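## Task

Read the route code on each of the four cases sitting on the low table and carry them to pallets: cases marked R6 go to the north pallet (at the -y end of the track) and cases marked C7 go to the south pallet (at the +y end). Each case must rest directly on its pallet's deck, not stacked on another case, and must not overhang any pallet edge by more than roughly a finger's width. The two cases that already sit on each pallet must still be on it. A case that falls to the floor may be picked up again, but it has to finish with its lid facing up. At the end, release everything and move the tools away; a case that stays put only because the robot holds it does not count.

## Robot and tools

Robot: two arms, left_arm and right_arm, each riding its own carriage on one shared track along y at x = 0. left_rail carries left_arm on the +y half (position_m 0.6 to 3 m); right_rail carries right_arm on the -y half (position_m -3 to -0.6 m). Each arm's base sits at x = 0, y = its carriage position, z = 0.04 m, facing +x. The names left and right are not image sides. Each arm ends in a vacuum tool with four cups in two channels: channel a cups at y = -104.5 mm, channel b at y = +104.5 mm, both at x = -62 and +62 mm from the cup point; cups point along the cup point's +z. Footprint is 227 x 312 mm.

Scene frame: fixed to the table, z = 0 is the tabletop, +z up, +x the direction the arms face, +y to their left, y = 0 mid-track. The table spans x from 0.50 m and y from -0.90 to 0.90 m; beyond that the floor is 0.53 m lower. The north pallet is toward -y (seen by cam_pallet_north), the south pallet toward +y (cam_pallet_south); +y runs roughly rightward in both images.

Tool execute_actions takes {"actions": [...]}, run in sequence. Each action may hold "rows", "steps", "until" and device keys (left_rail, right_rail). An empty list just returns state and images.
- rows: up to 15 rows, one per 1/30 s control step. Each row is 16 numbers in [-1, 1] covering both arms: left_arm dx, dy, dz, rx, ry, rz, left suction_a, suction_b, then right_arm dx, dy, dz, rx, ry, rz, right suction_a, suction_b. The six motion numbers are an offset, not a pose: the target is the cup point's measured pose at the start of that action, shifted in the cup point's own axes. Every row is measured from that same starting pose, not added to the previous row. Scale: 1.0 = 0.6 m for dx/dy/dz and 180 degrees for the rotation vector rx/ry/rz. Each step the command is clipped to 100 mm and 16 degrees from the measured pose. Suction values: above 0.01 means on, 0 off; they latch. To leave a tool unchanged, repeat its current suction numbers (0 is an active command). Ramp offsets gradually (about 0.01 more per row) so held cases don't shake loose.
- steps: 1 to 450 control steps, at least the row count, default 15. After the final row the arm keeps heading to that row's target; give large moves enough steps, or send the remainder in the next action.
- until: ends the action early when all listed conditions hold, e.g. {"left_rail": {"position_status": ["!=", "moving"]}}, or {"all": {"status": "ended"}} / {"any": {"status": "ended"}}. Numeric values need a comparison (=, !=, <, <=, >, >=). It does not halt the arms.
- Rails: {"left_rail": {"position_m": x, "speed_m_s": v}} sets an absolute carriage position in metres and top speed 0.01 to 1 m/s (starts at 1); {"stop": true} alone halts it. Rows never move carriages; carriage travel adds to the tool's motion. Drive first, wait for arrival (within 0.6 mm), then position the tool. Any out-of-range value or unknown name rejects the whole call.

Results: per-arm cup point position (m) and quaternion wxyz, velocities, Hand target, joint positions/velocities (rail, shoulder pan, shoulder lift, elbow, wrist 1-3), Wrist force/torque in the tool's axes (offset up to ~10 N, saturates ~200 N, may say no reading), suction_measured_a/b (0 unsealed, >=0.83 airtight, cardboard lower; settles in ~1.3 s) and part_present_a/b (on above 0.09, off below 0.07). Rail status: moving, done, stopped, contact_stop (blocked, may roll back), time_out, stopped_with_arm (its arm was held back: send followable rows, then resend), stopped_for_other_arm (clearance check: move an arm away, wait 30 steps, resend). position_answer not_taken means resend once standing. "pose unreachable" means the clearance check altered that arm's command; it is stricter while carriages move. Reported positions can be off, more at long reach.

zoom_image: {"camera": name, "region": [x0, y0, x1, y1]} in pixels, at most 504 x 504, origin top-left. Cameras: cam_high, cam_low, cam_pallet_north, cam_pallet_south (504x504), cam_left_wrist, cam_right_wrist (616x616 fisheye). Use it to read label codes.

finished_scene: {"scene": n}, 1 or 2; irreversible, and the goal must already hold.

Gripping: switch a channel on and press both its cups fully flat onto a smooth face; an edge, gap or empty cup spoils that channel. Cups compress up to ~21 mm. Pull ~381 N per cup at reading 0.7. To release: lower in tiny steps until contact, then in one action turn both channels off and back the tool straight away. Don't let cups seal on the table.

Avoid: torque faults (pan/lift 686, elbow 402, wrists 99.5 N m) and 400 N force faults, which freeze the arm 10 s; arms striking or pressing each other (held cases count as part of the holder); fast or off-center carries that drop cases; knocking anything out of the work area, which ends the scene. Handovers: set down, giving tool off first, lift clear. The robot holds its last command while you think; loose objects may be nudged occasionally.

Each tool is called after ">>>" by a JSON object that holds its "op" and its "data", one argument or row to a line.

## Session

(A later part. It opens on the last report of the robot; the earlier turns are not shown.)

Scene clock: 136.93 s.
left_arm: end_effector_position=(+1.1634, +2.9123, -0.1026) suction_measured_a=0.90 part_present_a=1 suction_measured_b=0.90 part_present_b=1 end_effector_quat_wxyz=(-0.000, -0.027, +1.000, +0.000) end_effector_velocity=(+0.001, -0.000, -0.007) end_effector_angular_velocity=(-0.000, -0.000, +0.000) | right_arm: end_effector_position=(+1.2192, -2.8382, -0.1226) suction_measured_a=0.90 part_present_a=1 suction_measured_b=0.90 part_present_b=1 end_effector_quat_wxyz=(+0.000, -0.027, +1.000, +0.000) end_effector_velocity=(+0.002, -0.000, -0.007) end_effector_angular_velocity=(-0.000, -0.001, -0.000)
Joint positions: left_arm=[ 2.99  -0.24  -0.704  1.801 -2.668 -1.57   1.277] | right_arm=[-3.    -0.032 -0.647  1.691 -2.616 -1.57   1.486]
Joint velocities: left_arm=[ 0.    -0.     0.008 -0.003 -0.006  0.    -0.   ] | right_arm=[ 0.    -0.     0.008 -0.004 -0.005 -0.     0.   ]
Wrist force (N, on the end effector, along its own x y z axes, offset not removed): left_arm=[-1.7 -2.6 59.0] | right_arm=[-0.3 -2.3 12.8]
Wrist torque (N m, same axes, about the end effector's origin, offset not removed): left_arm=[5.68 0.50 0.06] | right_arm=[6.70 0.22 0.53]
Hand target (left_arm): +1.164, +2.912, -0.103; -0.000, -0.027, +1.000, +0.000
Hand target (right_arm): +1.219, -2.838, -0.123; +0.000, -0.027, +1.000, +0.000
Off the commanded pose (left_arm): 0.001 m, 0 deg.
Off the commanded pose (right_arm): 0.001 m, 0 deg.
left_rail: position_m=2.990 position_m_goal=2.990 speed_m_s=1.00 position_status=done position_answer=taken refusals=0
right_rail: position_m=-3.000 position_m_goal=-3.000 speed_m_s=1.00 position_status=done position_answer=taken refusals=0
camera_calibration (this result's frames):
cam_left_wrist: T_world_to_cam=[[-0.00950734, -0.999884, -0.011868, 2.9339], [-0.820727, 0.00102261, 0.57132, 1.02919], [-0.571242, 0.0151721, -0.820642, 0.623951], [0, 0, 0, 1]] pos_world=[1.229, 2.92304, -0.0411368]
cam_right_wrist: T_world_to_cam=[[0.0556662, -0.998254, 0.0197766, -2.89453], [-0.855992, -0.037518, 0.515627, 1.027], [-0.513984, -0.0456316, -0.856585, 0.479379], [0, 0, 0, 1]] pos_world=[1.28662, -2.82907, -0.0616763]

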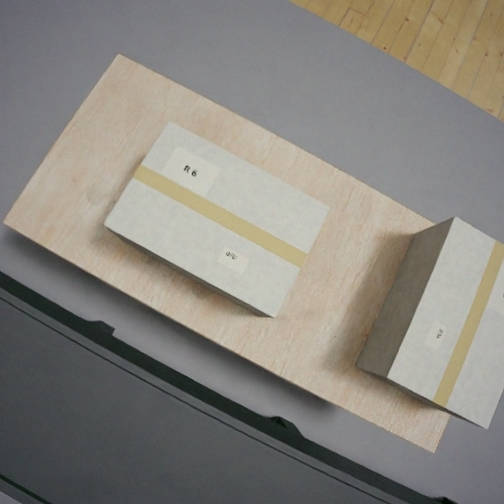

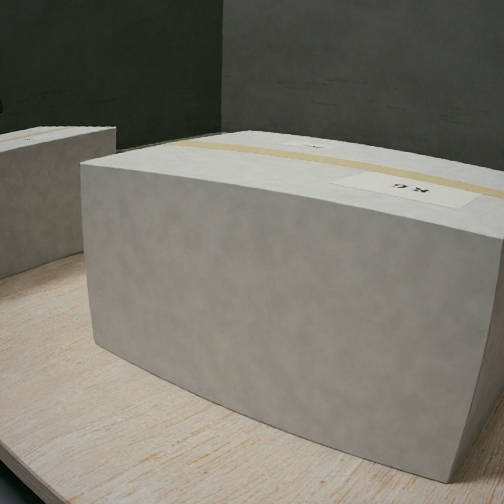

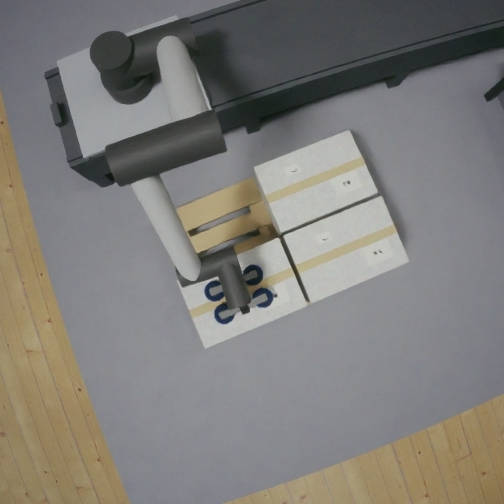

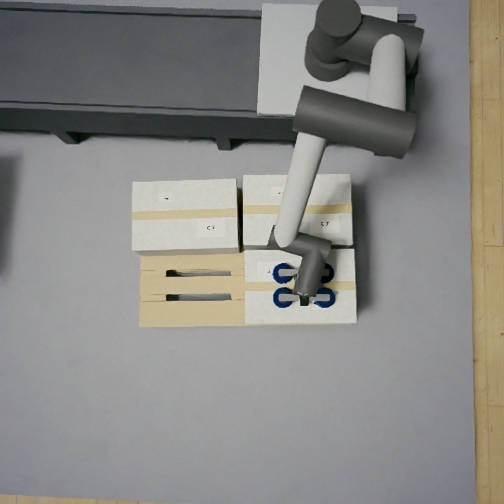

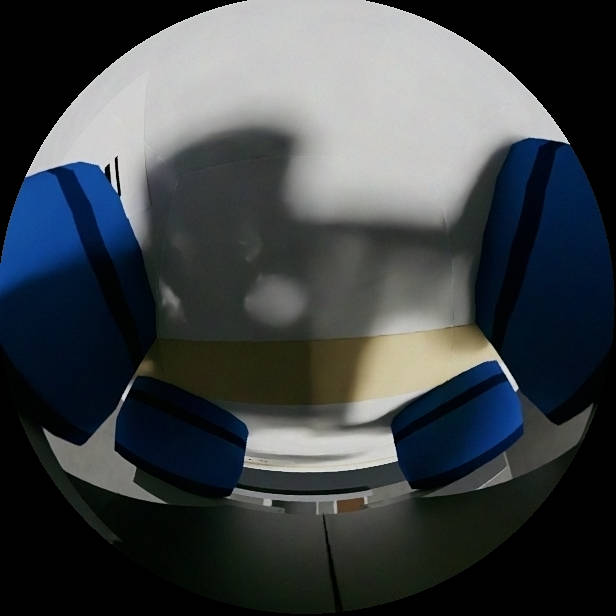

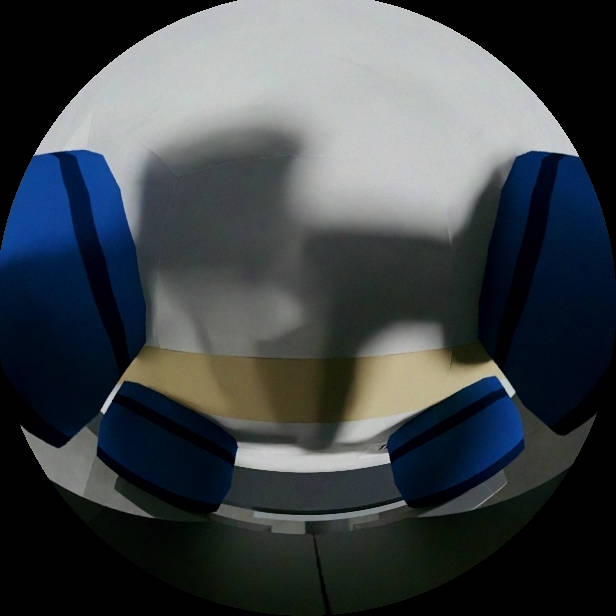

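>>> {"op": "execute_actions", "data": {
  "actions": [
    {"rows":[[0,0,0.0045,0,0,0,1,1,0,0,0.0045,0,0,0,1,1]],"steps":5}
  ]
}}

Scene clock: 148.77 s.
left_arm: end_effector_position=(+1.1634, +2.9124, -0.1048) suction_measured_a=0.90 part_present_a=1 suction_measured_b=0.90 part_present_b=1 end_effector_quat_wxyz=(-0.000, -0.027, +1.000, +0.000) end_effector_velocity=(-0.001, +0.000, -0.007) end_effector_angular_velocity=(+0.000, +0.001, -0.000) | right_arm: end_effector_position=(+1.2192, -2.8380, -0.1247) suction_measured_a=0.90 part_present_a=1 suction_measured_b=0.90 part_present_b=1 end_effector_quat_wxyz=(+0.000, -0.027, +1.000, +0.000) end_effector_velocity=(-0.001, +0.000, -0.006) end_effector_angular_velocity=(+0.000, +0.000, -0.000)
Joint positions: left_arm=[ 2.99  -0.24  -0.702  1.801 -2.669 -1.57   1.277] | right_arm=[-3.    -0.032 -0.645  1.691 -2.618 -1.57   1.486]
Joint velocities: left_arm=[ 0.     0.     0.007 -0.    -0.006 -0.     0.   ] | right_arm=[ 0.    -0.     0.006  0.    -0.006  0.     0.   ]
Wrist force (N, on the end effector, along its own x y z axes, offset not removed): left_arm=[4.4 -2.9 57.8] | right_arm=[-0.4 -5.7 13.4]
Wrist torque (N m, same axes, about the end effector's origin, offset not removed): left_arm=[5.30 0.26 -0.05] | right_arm=[6.43 0.58 0.54]
Hand target (left_arm): +1.163, +2.912, -0.105; -0.000, -0.027, +1.000, +0.000
Hand target (right_arm): +1.219, -2.838, -0.125; +0.000, -0.027, +1.000, +0.000
Off the commanded pose (left_arm): 0.001 m, 0 deg.
Off the commanded pose (right_arm): 0.001 m, 0 deg.
left_rail: position_m=2.990 position_m_goal=2.990 speed_m_s=1.00 position_status=done position_answer=taken refusals=0
right_rail: position_m=-3.000 position_m_goal=-3.000 speed_m_s=1.00 position_status=done position_answer=taken refusals=0
camera_calibration (this result's frames):
cam_left_wrist: T_world_to_cam=[[-0.00950129, -0.999885, -0.0118344, 2.93396], [-0.820708, 0.00103639, 0.571346, 1.03038], [-0.571268, 0.0151411, -0.820624, 0.62234], [0, 0, 0, 1]] pos_world=[1.22904, 2.92313, -0.0432754]
cam_right_wrist: T_world_to_cam=[[0.0556762, -0.998255, 0.0196941, -2.89436], [-0.855989, -0.037569, 0.515627, 1.02799], [-0.513987, -0.0455661, -0.856587, 0.477762], [0, 0, 0, 1]] pos_world=[1.28666, -2.82892, -0.0638148]

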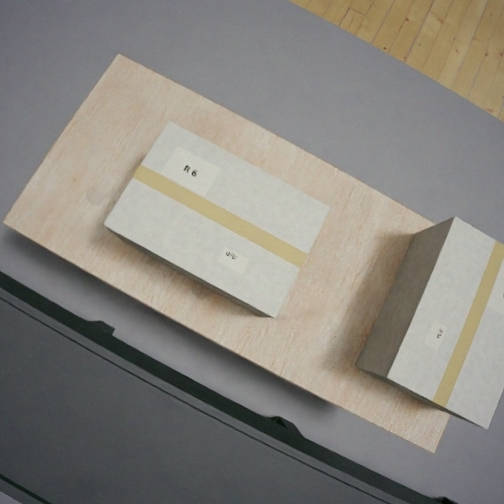

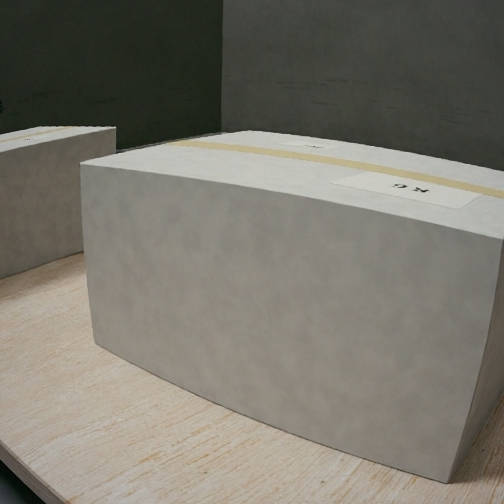

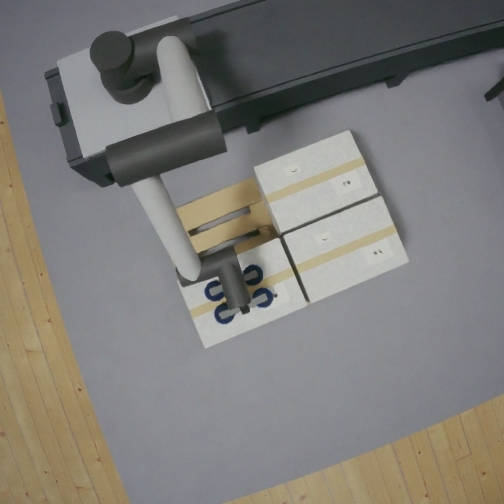

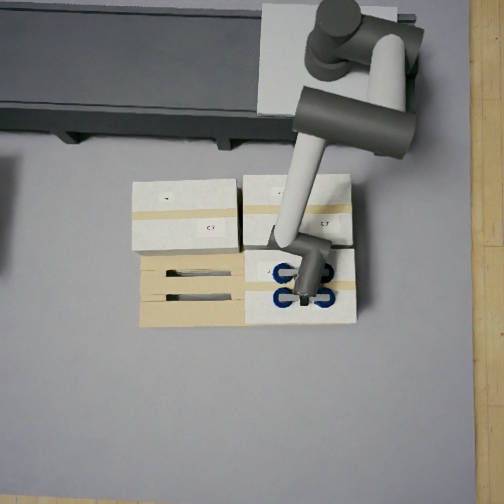

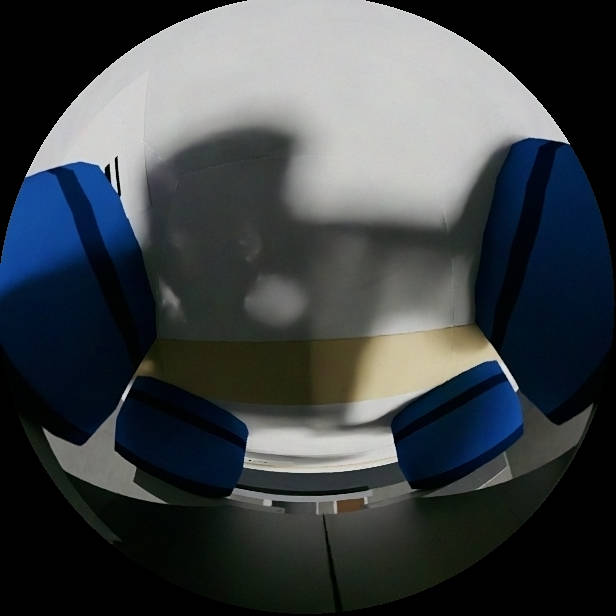

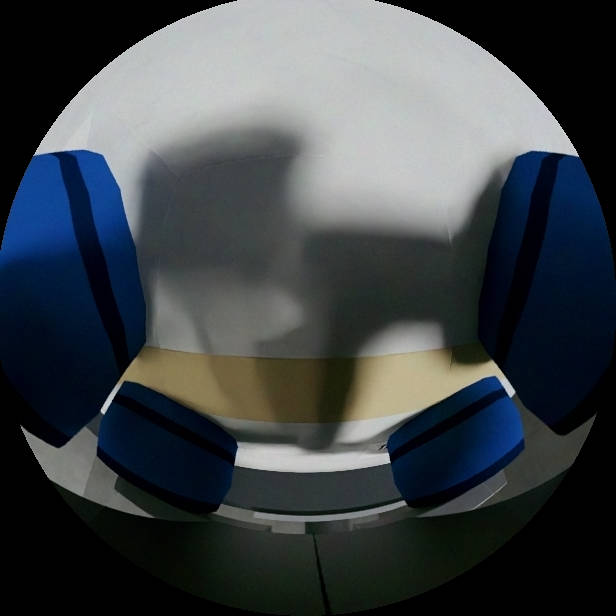

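>>> {"op": "execute_actions", "data": {
  "actions": [
    {"rows":[[0,0,0.0045,0,0,0,1,1,0,0,0.0045,0,0,0,1,1]],"steps":5}
  ]
}}

Scene clock: 150.50 s.
left_arm: end_effector_position=(+1.1633, +2.9123, -0.1069) suction_measured_a=0.90 part_present_a=1 suction_measured_b=0.90 part_present_b=1 end_effector_quat_wxyz=(-0.000, -0.027, +1.000, +0.000) end_effector_velocity=(-0.000, +0.000, -0.007) end_effector_angular_velocity=(+0.000, +0.001, -0.000) | right_arm: end_effector_position=(+1.2192, -2.8382, -0.1269) suction_measured_a=0.90 part_present_a=1 suction_measured_b=0.90 part_present_b=1 end_effector_quat_wxyz=(+0.000, -0.027, +1.000, +0.000) end_effector_velocity=(+0.000, -0.000, -0.007) end_effector_angular_velocity=(-0.000, -0.000, +0.000)
Joint positions: left_arm=[ 2.99  -0.24  -0.7    1.801 -2.671 -1.57   1.277] | right_arm=[-3.    -0.032 -0.642  1.691 -2.62  -1.57   1.486]
Joint velocities: left_arm=[ 0.    -0.     0.007 -0.001 -0.006  0.     0.   ] | right_arm=[ 0.    -0.     0.007 -0.001 -0.005  0.    -0.   ]
Wrist force (N, on the end effector, along its own x y z axes, offset not removed): left_arm=[2.4 -1.0 57.9] | right_arm=[-2.5 -4.3 14.9]
Wrist torque (N m, same axes, about the end effector's origin, offset not removed): left_arm=[5.59 0.30 -0.09] | right_arm=[6.51 0.83 0.53]
Hand target (left_arm): +1.163, +2.912, -0.107; -0.000, -0.027, +1.000, +0.000
Hand target (right_arm): +1.219, -2.838, -0.127; +0.000, -0.027, +1.000, +0.000
Off the commanded pose (left_arm): 0.001 m, 0 deg.
Off the commanded pose (right_arm): 0.001 m, 0 deg.
left_rail: position_m=2.990 position_m_goal=2.990 speed_m_s=1.00 position_status=done position_answer=taken refusals=0
right_rail: position_m=-3.000 position_m_goal=-3.000 speed_m_s=1.00 position_status=done position_answer=taken refusals=0
camera_calibration (this result's frames):
cam_left_wrist: T_world_to_cam=[[-0.009509, -0.999884, -0.0118984, 2.93386], [-0.820671, 0.00100511, 0.571401, 1.03161], [-0.571322, 0.0151981, -0.820585, 0.620449], [0, 0, 0, 1]] pos_world=[1.22899, 2.92305, -0.0454236]
cam_right_wrist: T_world_to_cam=[[0.0556679, -0.998254, 0.0197678, -2.89445], [-0.85594, -0.0375194, 0.515712, 1.02914], [-0.51407, -0.0456287, -0.856534, 0.475815], [0, 0, 0, 1]] pos_world=[1.28661, -2.82907, -0.0659723]

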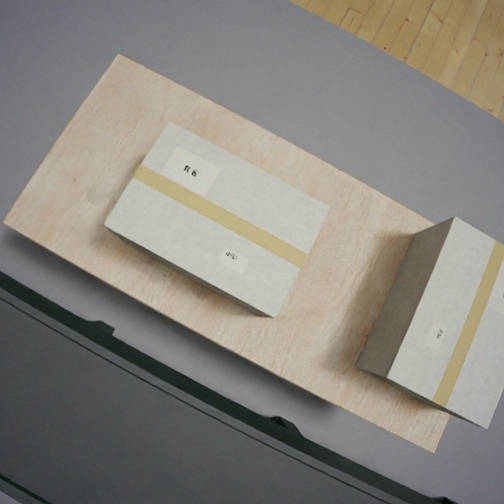

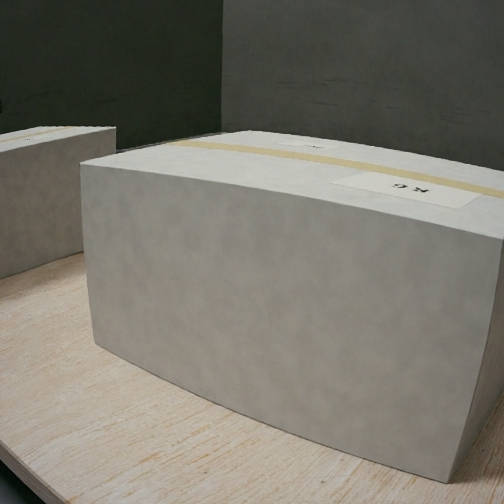

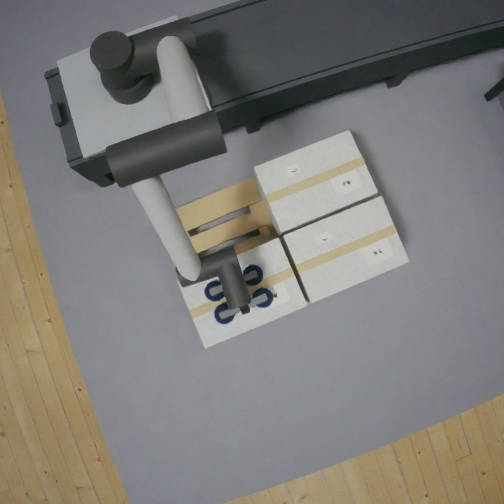

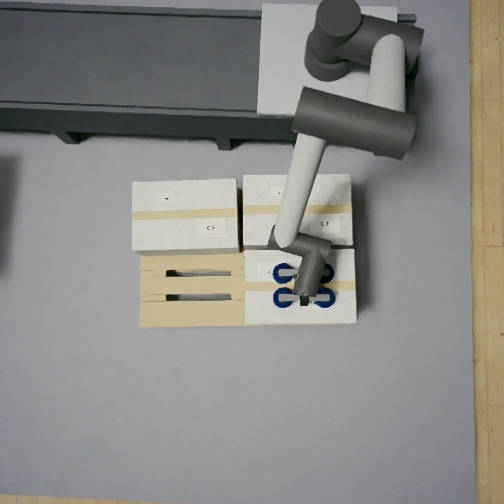

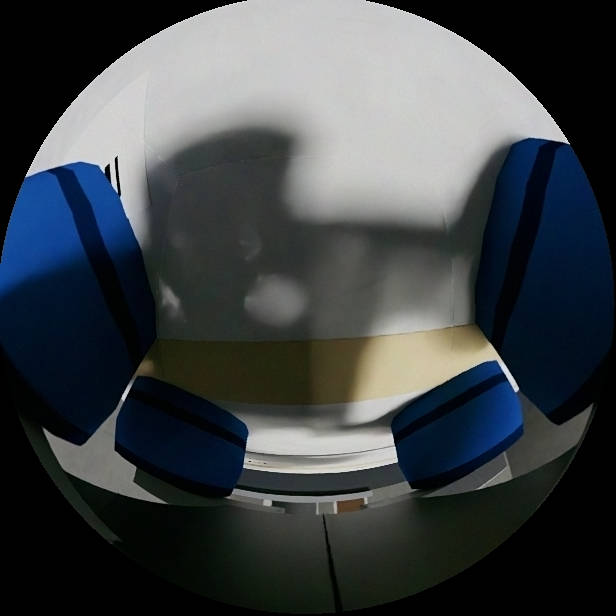

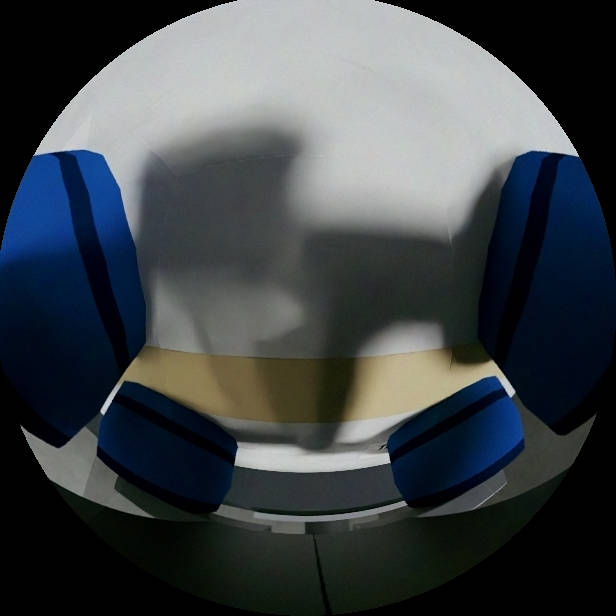

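>>> {"op": "execute_actions", "data": {
  "actions": [
    {"rows":[[0,0,0.0045,0,0,0,1,1,0,0,0.0045,0,0,0,1,1]],"steps":5}
  ]
}}

Scene clock: 154.63 s.
left_arm: end_effector_position=(+1.1633, +2.9124, -0.1090) suction_measured_a=0.90 part_present_a=1 suction_measured_b=0.90 part_present_b=1 end_effector_quat_wxyz=(-0.000, -0.027, +1.000, +0.000) end_effector_velocity=(-0.001, +0.000, -0.007) end_effector_angular_velocity=(+0.000, +0.001, -0.000) | right_arm: end_effector_position=(+1.2193, -2.8380, -0.1288) suction_measured_a=0.90 part_present_a=1 suction_measured_b=0.90 part_present_b=1 end_effector_quat_wxyz=(+0.000, -0.027, +1.000, +0.000) end_effector_velocity=(+0.001, -0.000, -0.004) end_effector_angular_velocity=(-0.000, -0.003, -0.000)
Joint positions: left_arm=[ 2.99  -0.24  -0.697  1.8   -2.673 -1.57   1.277] | right_arm=[-3.    -0.032 -0.64   1.69  -2.621 -1.57   1.486]
Joint velocities: left_arm=[ 0.    -0.     0.007 -0.001 -0.006  0.     0.   ] | right_arm=[ 0.    -0.     0.005 -0.002 -0.006  0.     0.   ]
Wrist force (N, on the end effector, along its own x y z axes, offset not removed): left_arm=[0.6 -6.0 56.8] | right_arm=[6.6 -4.3 -20.9]
Wrist torque (N m, same axes, about the end effector's origin, offset not removed): left_arm=[5.11 0.59 -0.03] | right_arm=[1.63 -4.40 0.15]
Hand target (left_arm): +1.163, +2.912, -0.110; -0.000, -0.027, +1.000, +0.000
Hand target (right_arm): +1.219, -2.838, -0.130; +0.000, -0.027, +1.000, +0.000
Off the commanded pose (left_arm): 0.001 m, 0 deg.
Off the commanded pose (right_arm): 0.001 m, 0 deg.
left_rail: position_m=2.990 position_m_goal=2.990 speed_m_s=1.00 position_status=done position_answer=taken refusals=0
right_rail: position_m=-3.000 position_m_goal=-3.000 speed_m_s=1.00 position_status=done position_answer=taken refusals=0
camera_calibration (this result's frames):
cam_left_wrist: T_world_to_cam=[[-0.00950284, -0.999884, -0.0118676, 2.93393], [-0.820622, 0.00101636, 0.571471, 1.03273], [-0.571393, 0.0151694, -0.820536, 0.618837], [0, 0, 0, 1]] pos_world=[1.22896, 2.92315, -0.0475765]
cam_right_wrist: T_world_to_cam=[[0.0556701, -0.998256, 0.0196334, -2.89427], [-0.856166, -0.0376107, 0.515331, 1.03025], [-0.513694, -0.045498, -0.856766, 0.474175], [0, 0, 0, 1]] pos_world=[1.28677, -2.8289, -0.0678373]

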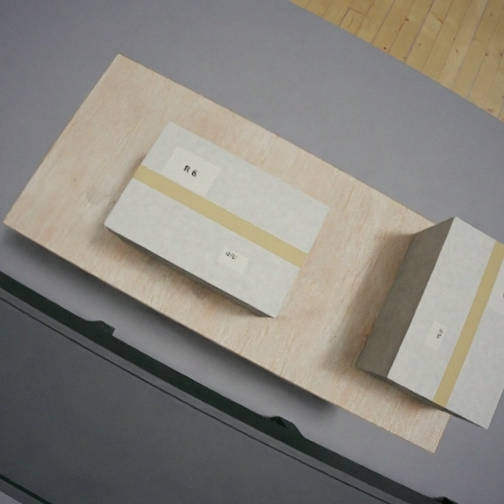

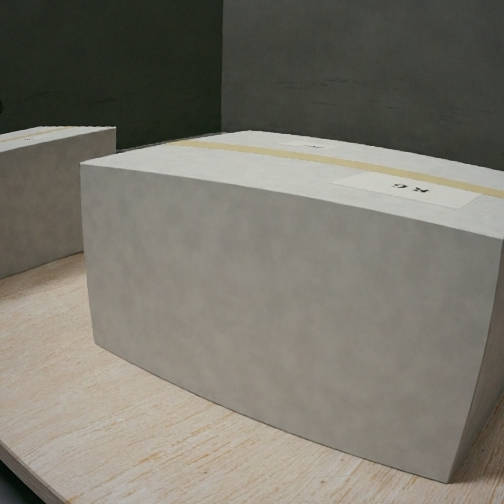

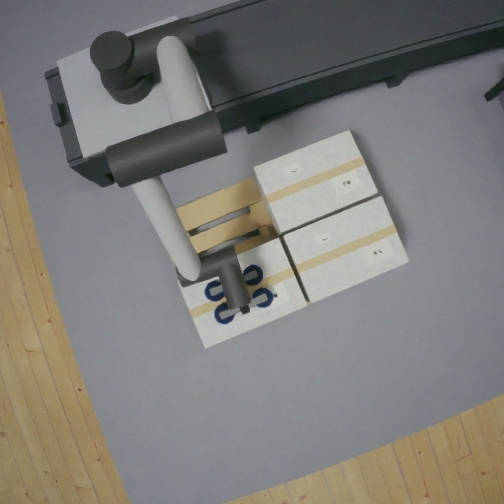

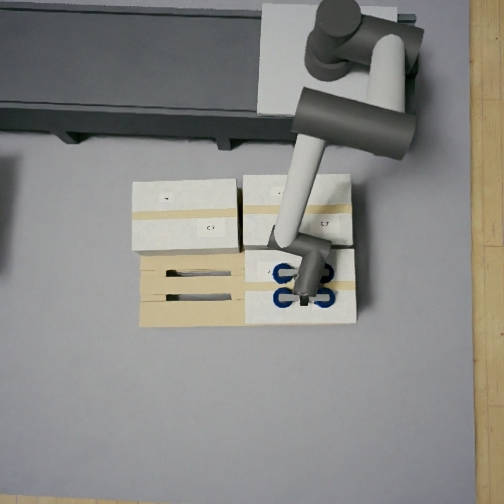

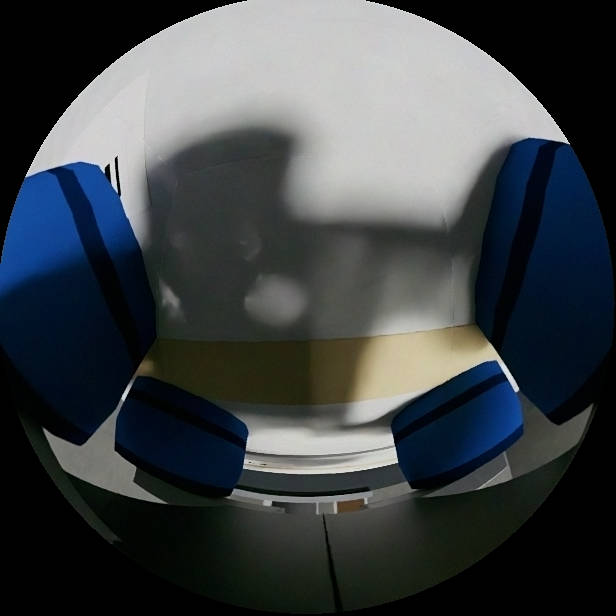

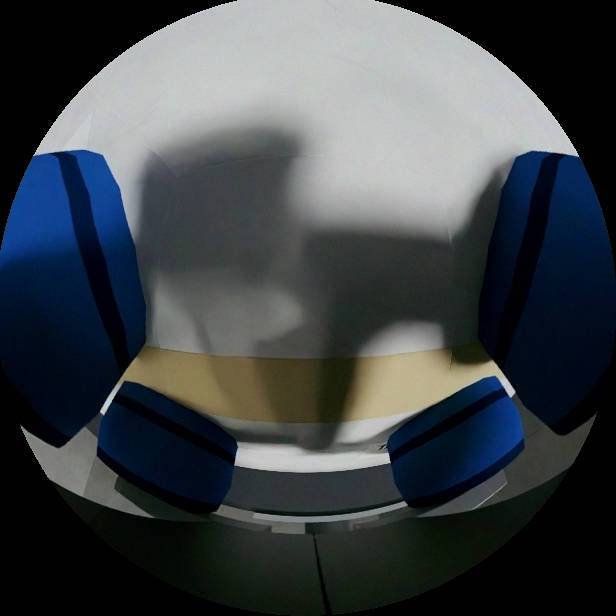

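Right case has touched down; continuing to lower the left.

>>> {"op": "execute_actions", "data": {
  "actions": [
    {"rows":[[0,0,0.0045,0,0,0,1,1,0,0,0.0005,0,0,0,1,1]],"steps":5}
  ]
}}

Scene clock: 156.80 s.
left_arm: end_effector_position=(+1.1634, +2.9123, -0.1110) suction_measured_a=0.90 part_present_a=1 suction_measured_b=0.90 part_present_b=1 end_effector_quat_wxyz=(-0.000, -0.027, +1.000, +0.000) end_effector_velocity=(+0.003, -0.001, -0.004) end_effector_angular_velocity=(-0.001, -0.006, +0.000) | right_arm: end_effector_position=(+1.2192, -2.8382, -0.1295) suction_measured_a=0.90 part_present_a=1 suction_measured_b=0.90 part_present_b=1 end_effector_quat_wxyz=(+0.000, -0.027, +1.000, +0.000) end_effector_velocity=(+0.000, -0.000, +0.001) end_effector_angular_velocity=(-0.000, -0.000, +0.000)
Joint positions: left_arm=[ 2.99  -0.24  -0.695  1.8   -2.675 -1.57   1.277] | right_arm=[-3.    -0.032 -0.64   1.69  -2.622 -1.57   1.486]
Joint velocities: left_arm=[ 0.     0.     0.006 -0.003 -0.009 -0.    -0.   ] | right_arm=[ 0.    -0.    -0.001  0.     0.     0.    -0.   ]
Wrist force (N, on the end effector, along its own x y z axes, offset not removed): left_arm=[-1.1 -1.9 29.1] | right_arm=[20.9 5.3 -89.2]
Wrist torque (N m, same axes, about the end effector's origin, offset not removed): left_arm=[10.61 -2.35 1.82] | right_arm=[0.41 -12.34 -1.03]
Hand target (left_arm): +1.163, +2.912, -0.112; -0.000, -0.027, +1.000, +0.000
Hand target (right_arm): +1.219, -2.838, -0.129; +0.000, -0.027, +1.000, +0.000
Off the commanded pose (left_arm): 0.001 m, 0 deg.
Off the commanded pose (right_arm): 0.000 m, 0 deg.
left_rail: position_m=2.990 position_m_goal=2.990 speed_m_s=1.00 position_status=done position_answer=taken refusals=0
right_rail: position_m=-3.000 position_m_goal=-3.000 speed_m_s=1.00 position_status=done position_answer=taken refusals=0
camera_calibration (this result's frames):
cam_left_wrist: T_world_to_cam=[[-0.0095033, -0.999885, -0.0118416, 2.93379], [-0.82082, 0.00103685, 0.571186, 1.0341], [-0.571108, 0.015148, -0.820735, 0.61703], [0, 0, 0, 1]] pos_world=[1.22908, 2.92303, -0.0495051]
cam_right_wrist: T_world_to_cam=[[0.0556699, -0.998253, 0.0197736, -2.8944], [-0.855976, -0.0375213, 0.515652, 1.03056], [-0.51401, -0.045632, -0.85657, 0.473497], [0, 0, 0, 1]] pos_world=[1.28665, -2.82907, -0.0685948]

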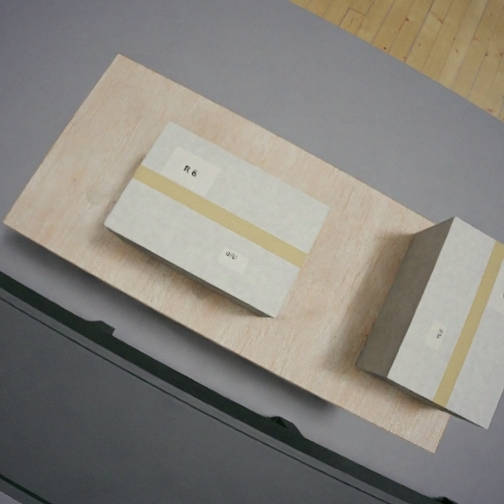

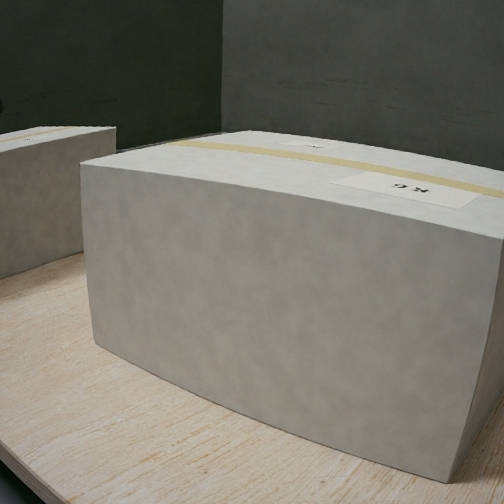

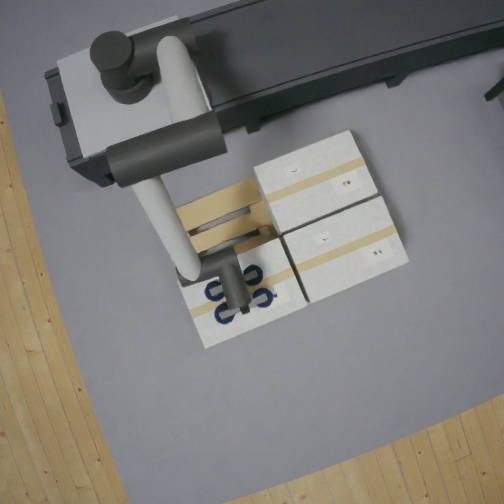

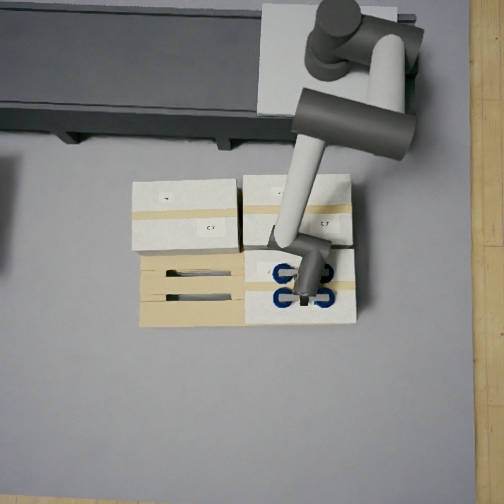

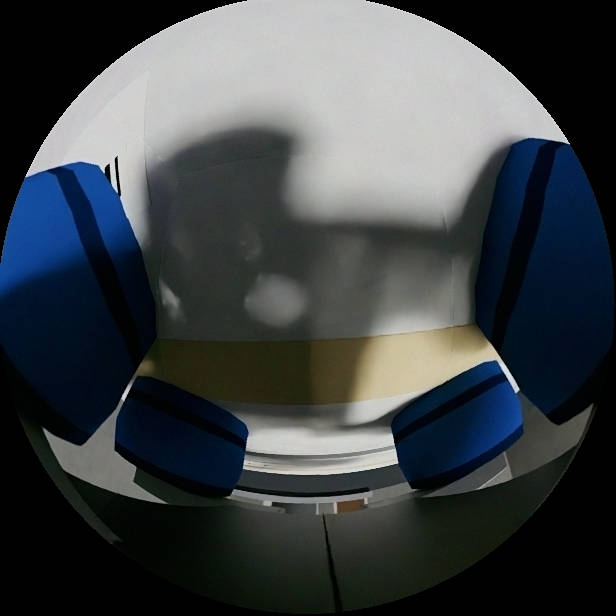

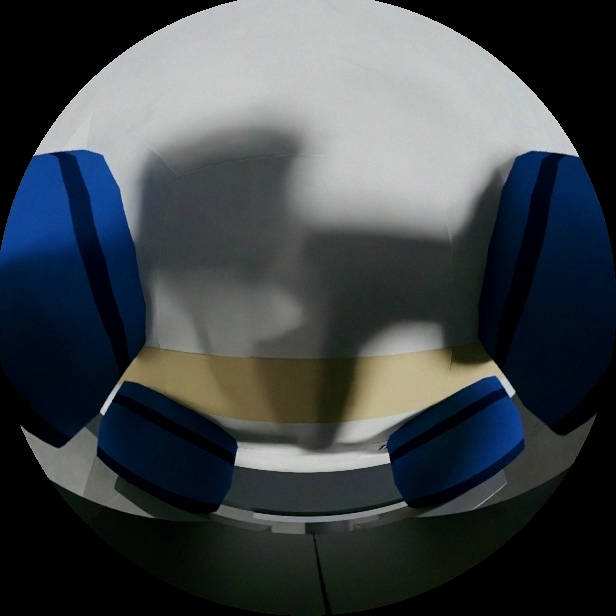

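>>> {"op": "execute_actions", "data": {
  "actions": [
    {"rows":[[0,0,-0.003,0,0,0,0,0,0,0,-0.003,0,0,0,0,0],[0,0,-0.007,0,0,0,0,0,0,0,-0.007,0,0,0,0,0],[0,0,-0.012,0,0,0,0,0,0,0,-0.012,0,0,0,0,0],[0,0,-0.017,0,0,0,0,0,0,0,-0.017,0,0,0,0,0],[0,0,-0.022,0,0,0,0,0,0,0,-0.022,0,0,0,0,0],[0,0,-0.028,0,0,0,0,0,0,0,-0.028,0,0,0,0,0],[0,0,-0.035,0,0,0,0,0,0,0,-0.035,0,0,0,0,0],[0,0,-0.045,0,0,0,0,0,0,0,-0.045,0,0,0,0,0],[0,0,-0.06,0,0,0,0,0,0,0,-0.06,0,0,0,0,0],[0,0,-0.08,0,0,0,0,0,0,0,-0.08,0,0,0,0,0],[0,0,-0.11,0,0,0,0,0,0,0,-0.11,0,0,0,0,0],[0,0,-0.15,0,0,0,0,0,0,0,-0.15,0,0,0,0,0],[0.02,-0.04,-0.19,0,0,-0.03,0,0,0.02,0.04,-0.19,0,0,0.005,0,0],[0.44,-1,-0.85,0,0,-0.483,0,0,0.583,1,-0.88,0,0,0.017,0,0]],"steps":56},
    {"right_rail":{"position_m":-0.6},"steps":1}
  ]
}}

Scene clock: 169.10 s.
left_arm: end_effector_position=(+0.9334, +2.3016, +0.3965) suction_measured_a=0.01 part_present_a=0 suction_measured_b=0.01 part_present_b=0 end_effector_quat_wxyz=(+0.000, +0.706, -0.708, +0.001) end_effector_velocity=(-0.011, -0.043, +0.026) end_effector_angular_velocity=(+0.022, +0.018, +0.040) | right_arm: end_effector_position=(+0.8430, -2.2646, +0.3933) suction_measured_a=0.00 part_present_a=0 suction_measured_b=0.00 part_present_b=0 end_effector_quat_wxyz=(+0.001, -0.000, +1.000, +0.001) end_effector_velocity=(-0.049, +0.098, +0.064) end_effector_angular_velocity=(-0.016, +0.015, -0.009)
Joint positions: left_arm=[ 2.99  -0.81  -1.142  1.684 -2.115 -1.571 -0.806] | right_arm=[-3.     0.536 -1.182  1.752 -2.143 -1.569  2.106]
Joint velocities: left_arm=[ 0.    -0.033  0.007 -0.059  0.082  0.002 -0.074] | right_arm=[ 0.012  0.092 -0.016 -0.085  0.123 -0.007  0.101]
Wrist force (N, on the end effector, along its own x y z axes, offset not removed): left_arm=[-0.1 -5.4 -0.2] | right_arm=[2.3 -0.6 -2.8]
Wrist torque (N m, same axes, about the end effector's origin, offset not removed): left_arm=[-0.84 0.56 -0.10] | right_arm=[0.03 -0.90 0.63]
Hand target (left_arm): +0.932, +2.297, +0.399; +0.000, +0.707, -0.707, -0.000
Hand target (right_arm): +0.839, -2.255, +0.399; +0.000, +0.000, +1.000, +0.001
Off the commanded pose (left_arm): 0.004 m, 0 deg.
Off the commanded pose (right_arm): 0.010 m, 0 deg.
left_rail: position_m=2.990 position_m_goal=2.990 speed_m_s=1.00 position_status=done position_answer=taken refusals=0
right_rail: position_m=-3.000 position_m_goal=-0.600 speed_m_s=1.00 position_status=moving position_answer=taken refusals=0
camera_calibration (this result's frames):
cam_left_wrist: T_world_to_cam=[[0.997731, -0.0666187, -0.00977871, -0.761958], [-0.0490311, -0.818374, 0.572591, 1.72101], [-0.0461479, -0.570812, -0.819783, 1.76972], [0, 0, 0, 1]] pos_world=[0.92628, 2.36784, 0.457901]
cam_right_wrist: T_world_to_cam=[[0.00342816, -0.999845, 0.0172916, -2.26979], [-0.857369, 0.00596117, 0.514668, 0.560495], [-0.514691, -0.0165897, -0.857215, 0.820728], [0, 0, 0, 1]] pos_world=[0.910753, -2.25916, 0.45432]

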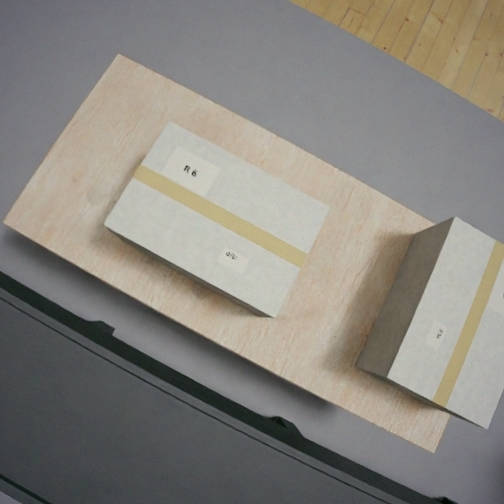

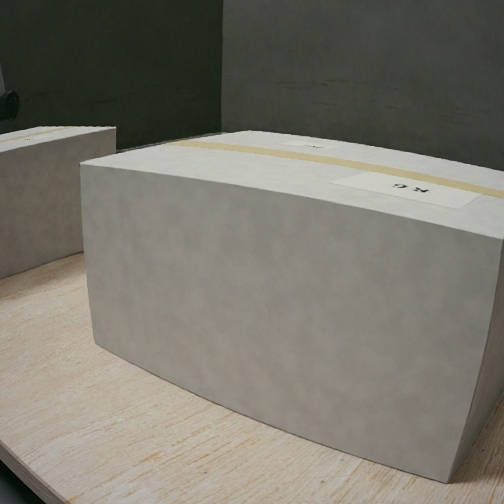

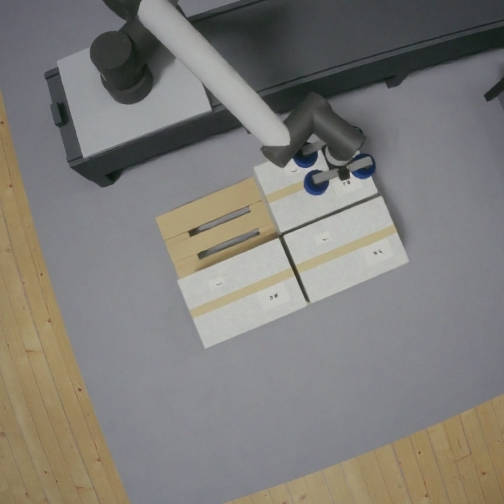

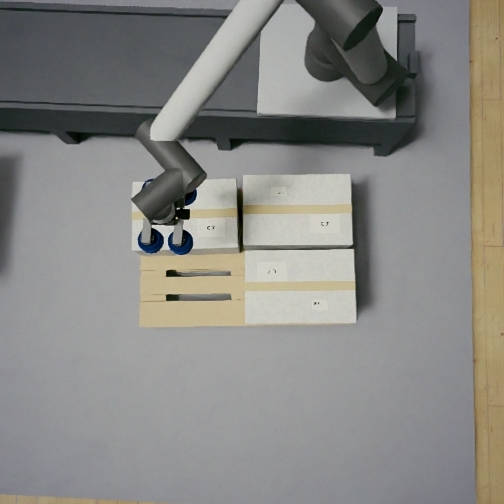

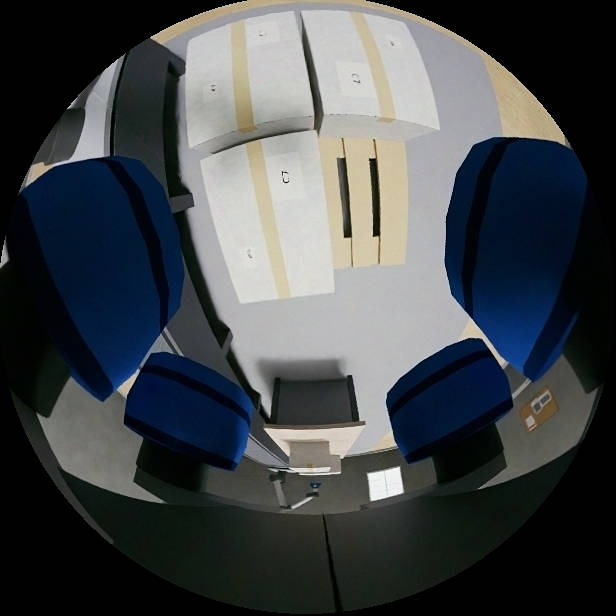

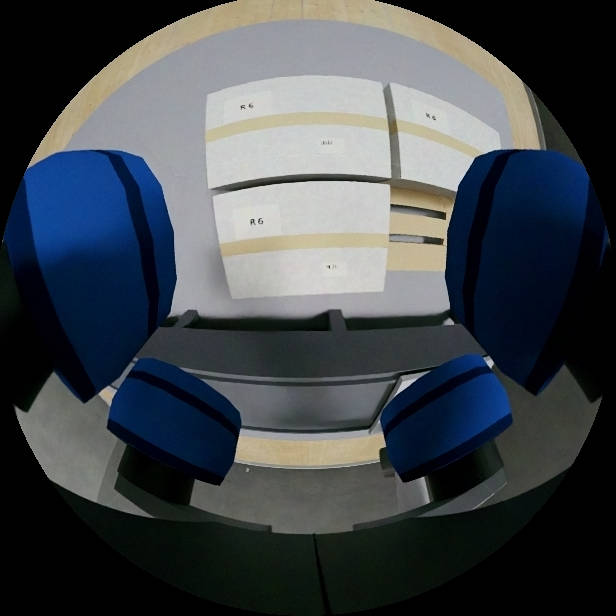

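>>> {"op": "zoom_image", "data": {
  "camera": "cam_pallet_north",
  "region": [140, 110, 420, 390]
}}

>>> {"op": "zoom_image", "data": {
  "camera": "cam_pallet_south",
  "region": [110, 150, 380, 350]
}}

Region (140, 110, 420, 390) of cam_pallet_north's 504x504 image, scaled by 1.800, with more detail than that image has.

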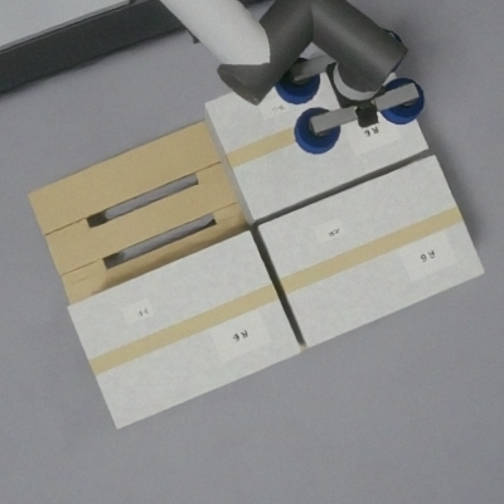

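Region (110, 150, 380, 350) of cam_pallet_south's 504x504 image, scaled by 1.867, with more detail than that image has; it fills the top 373 rows of this view, and the rest is white.

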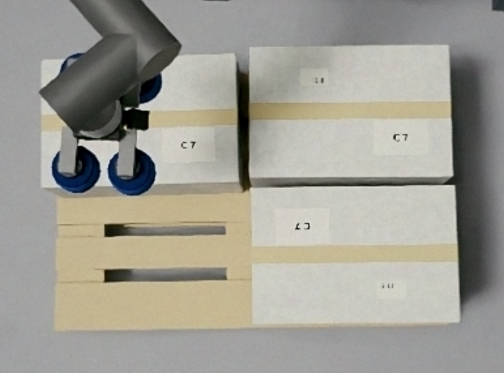

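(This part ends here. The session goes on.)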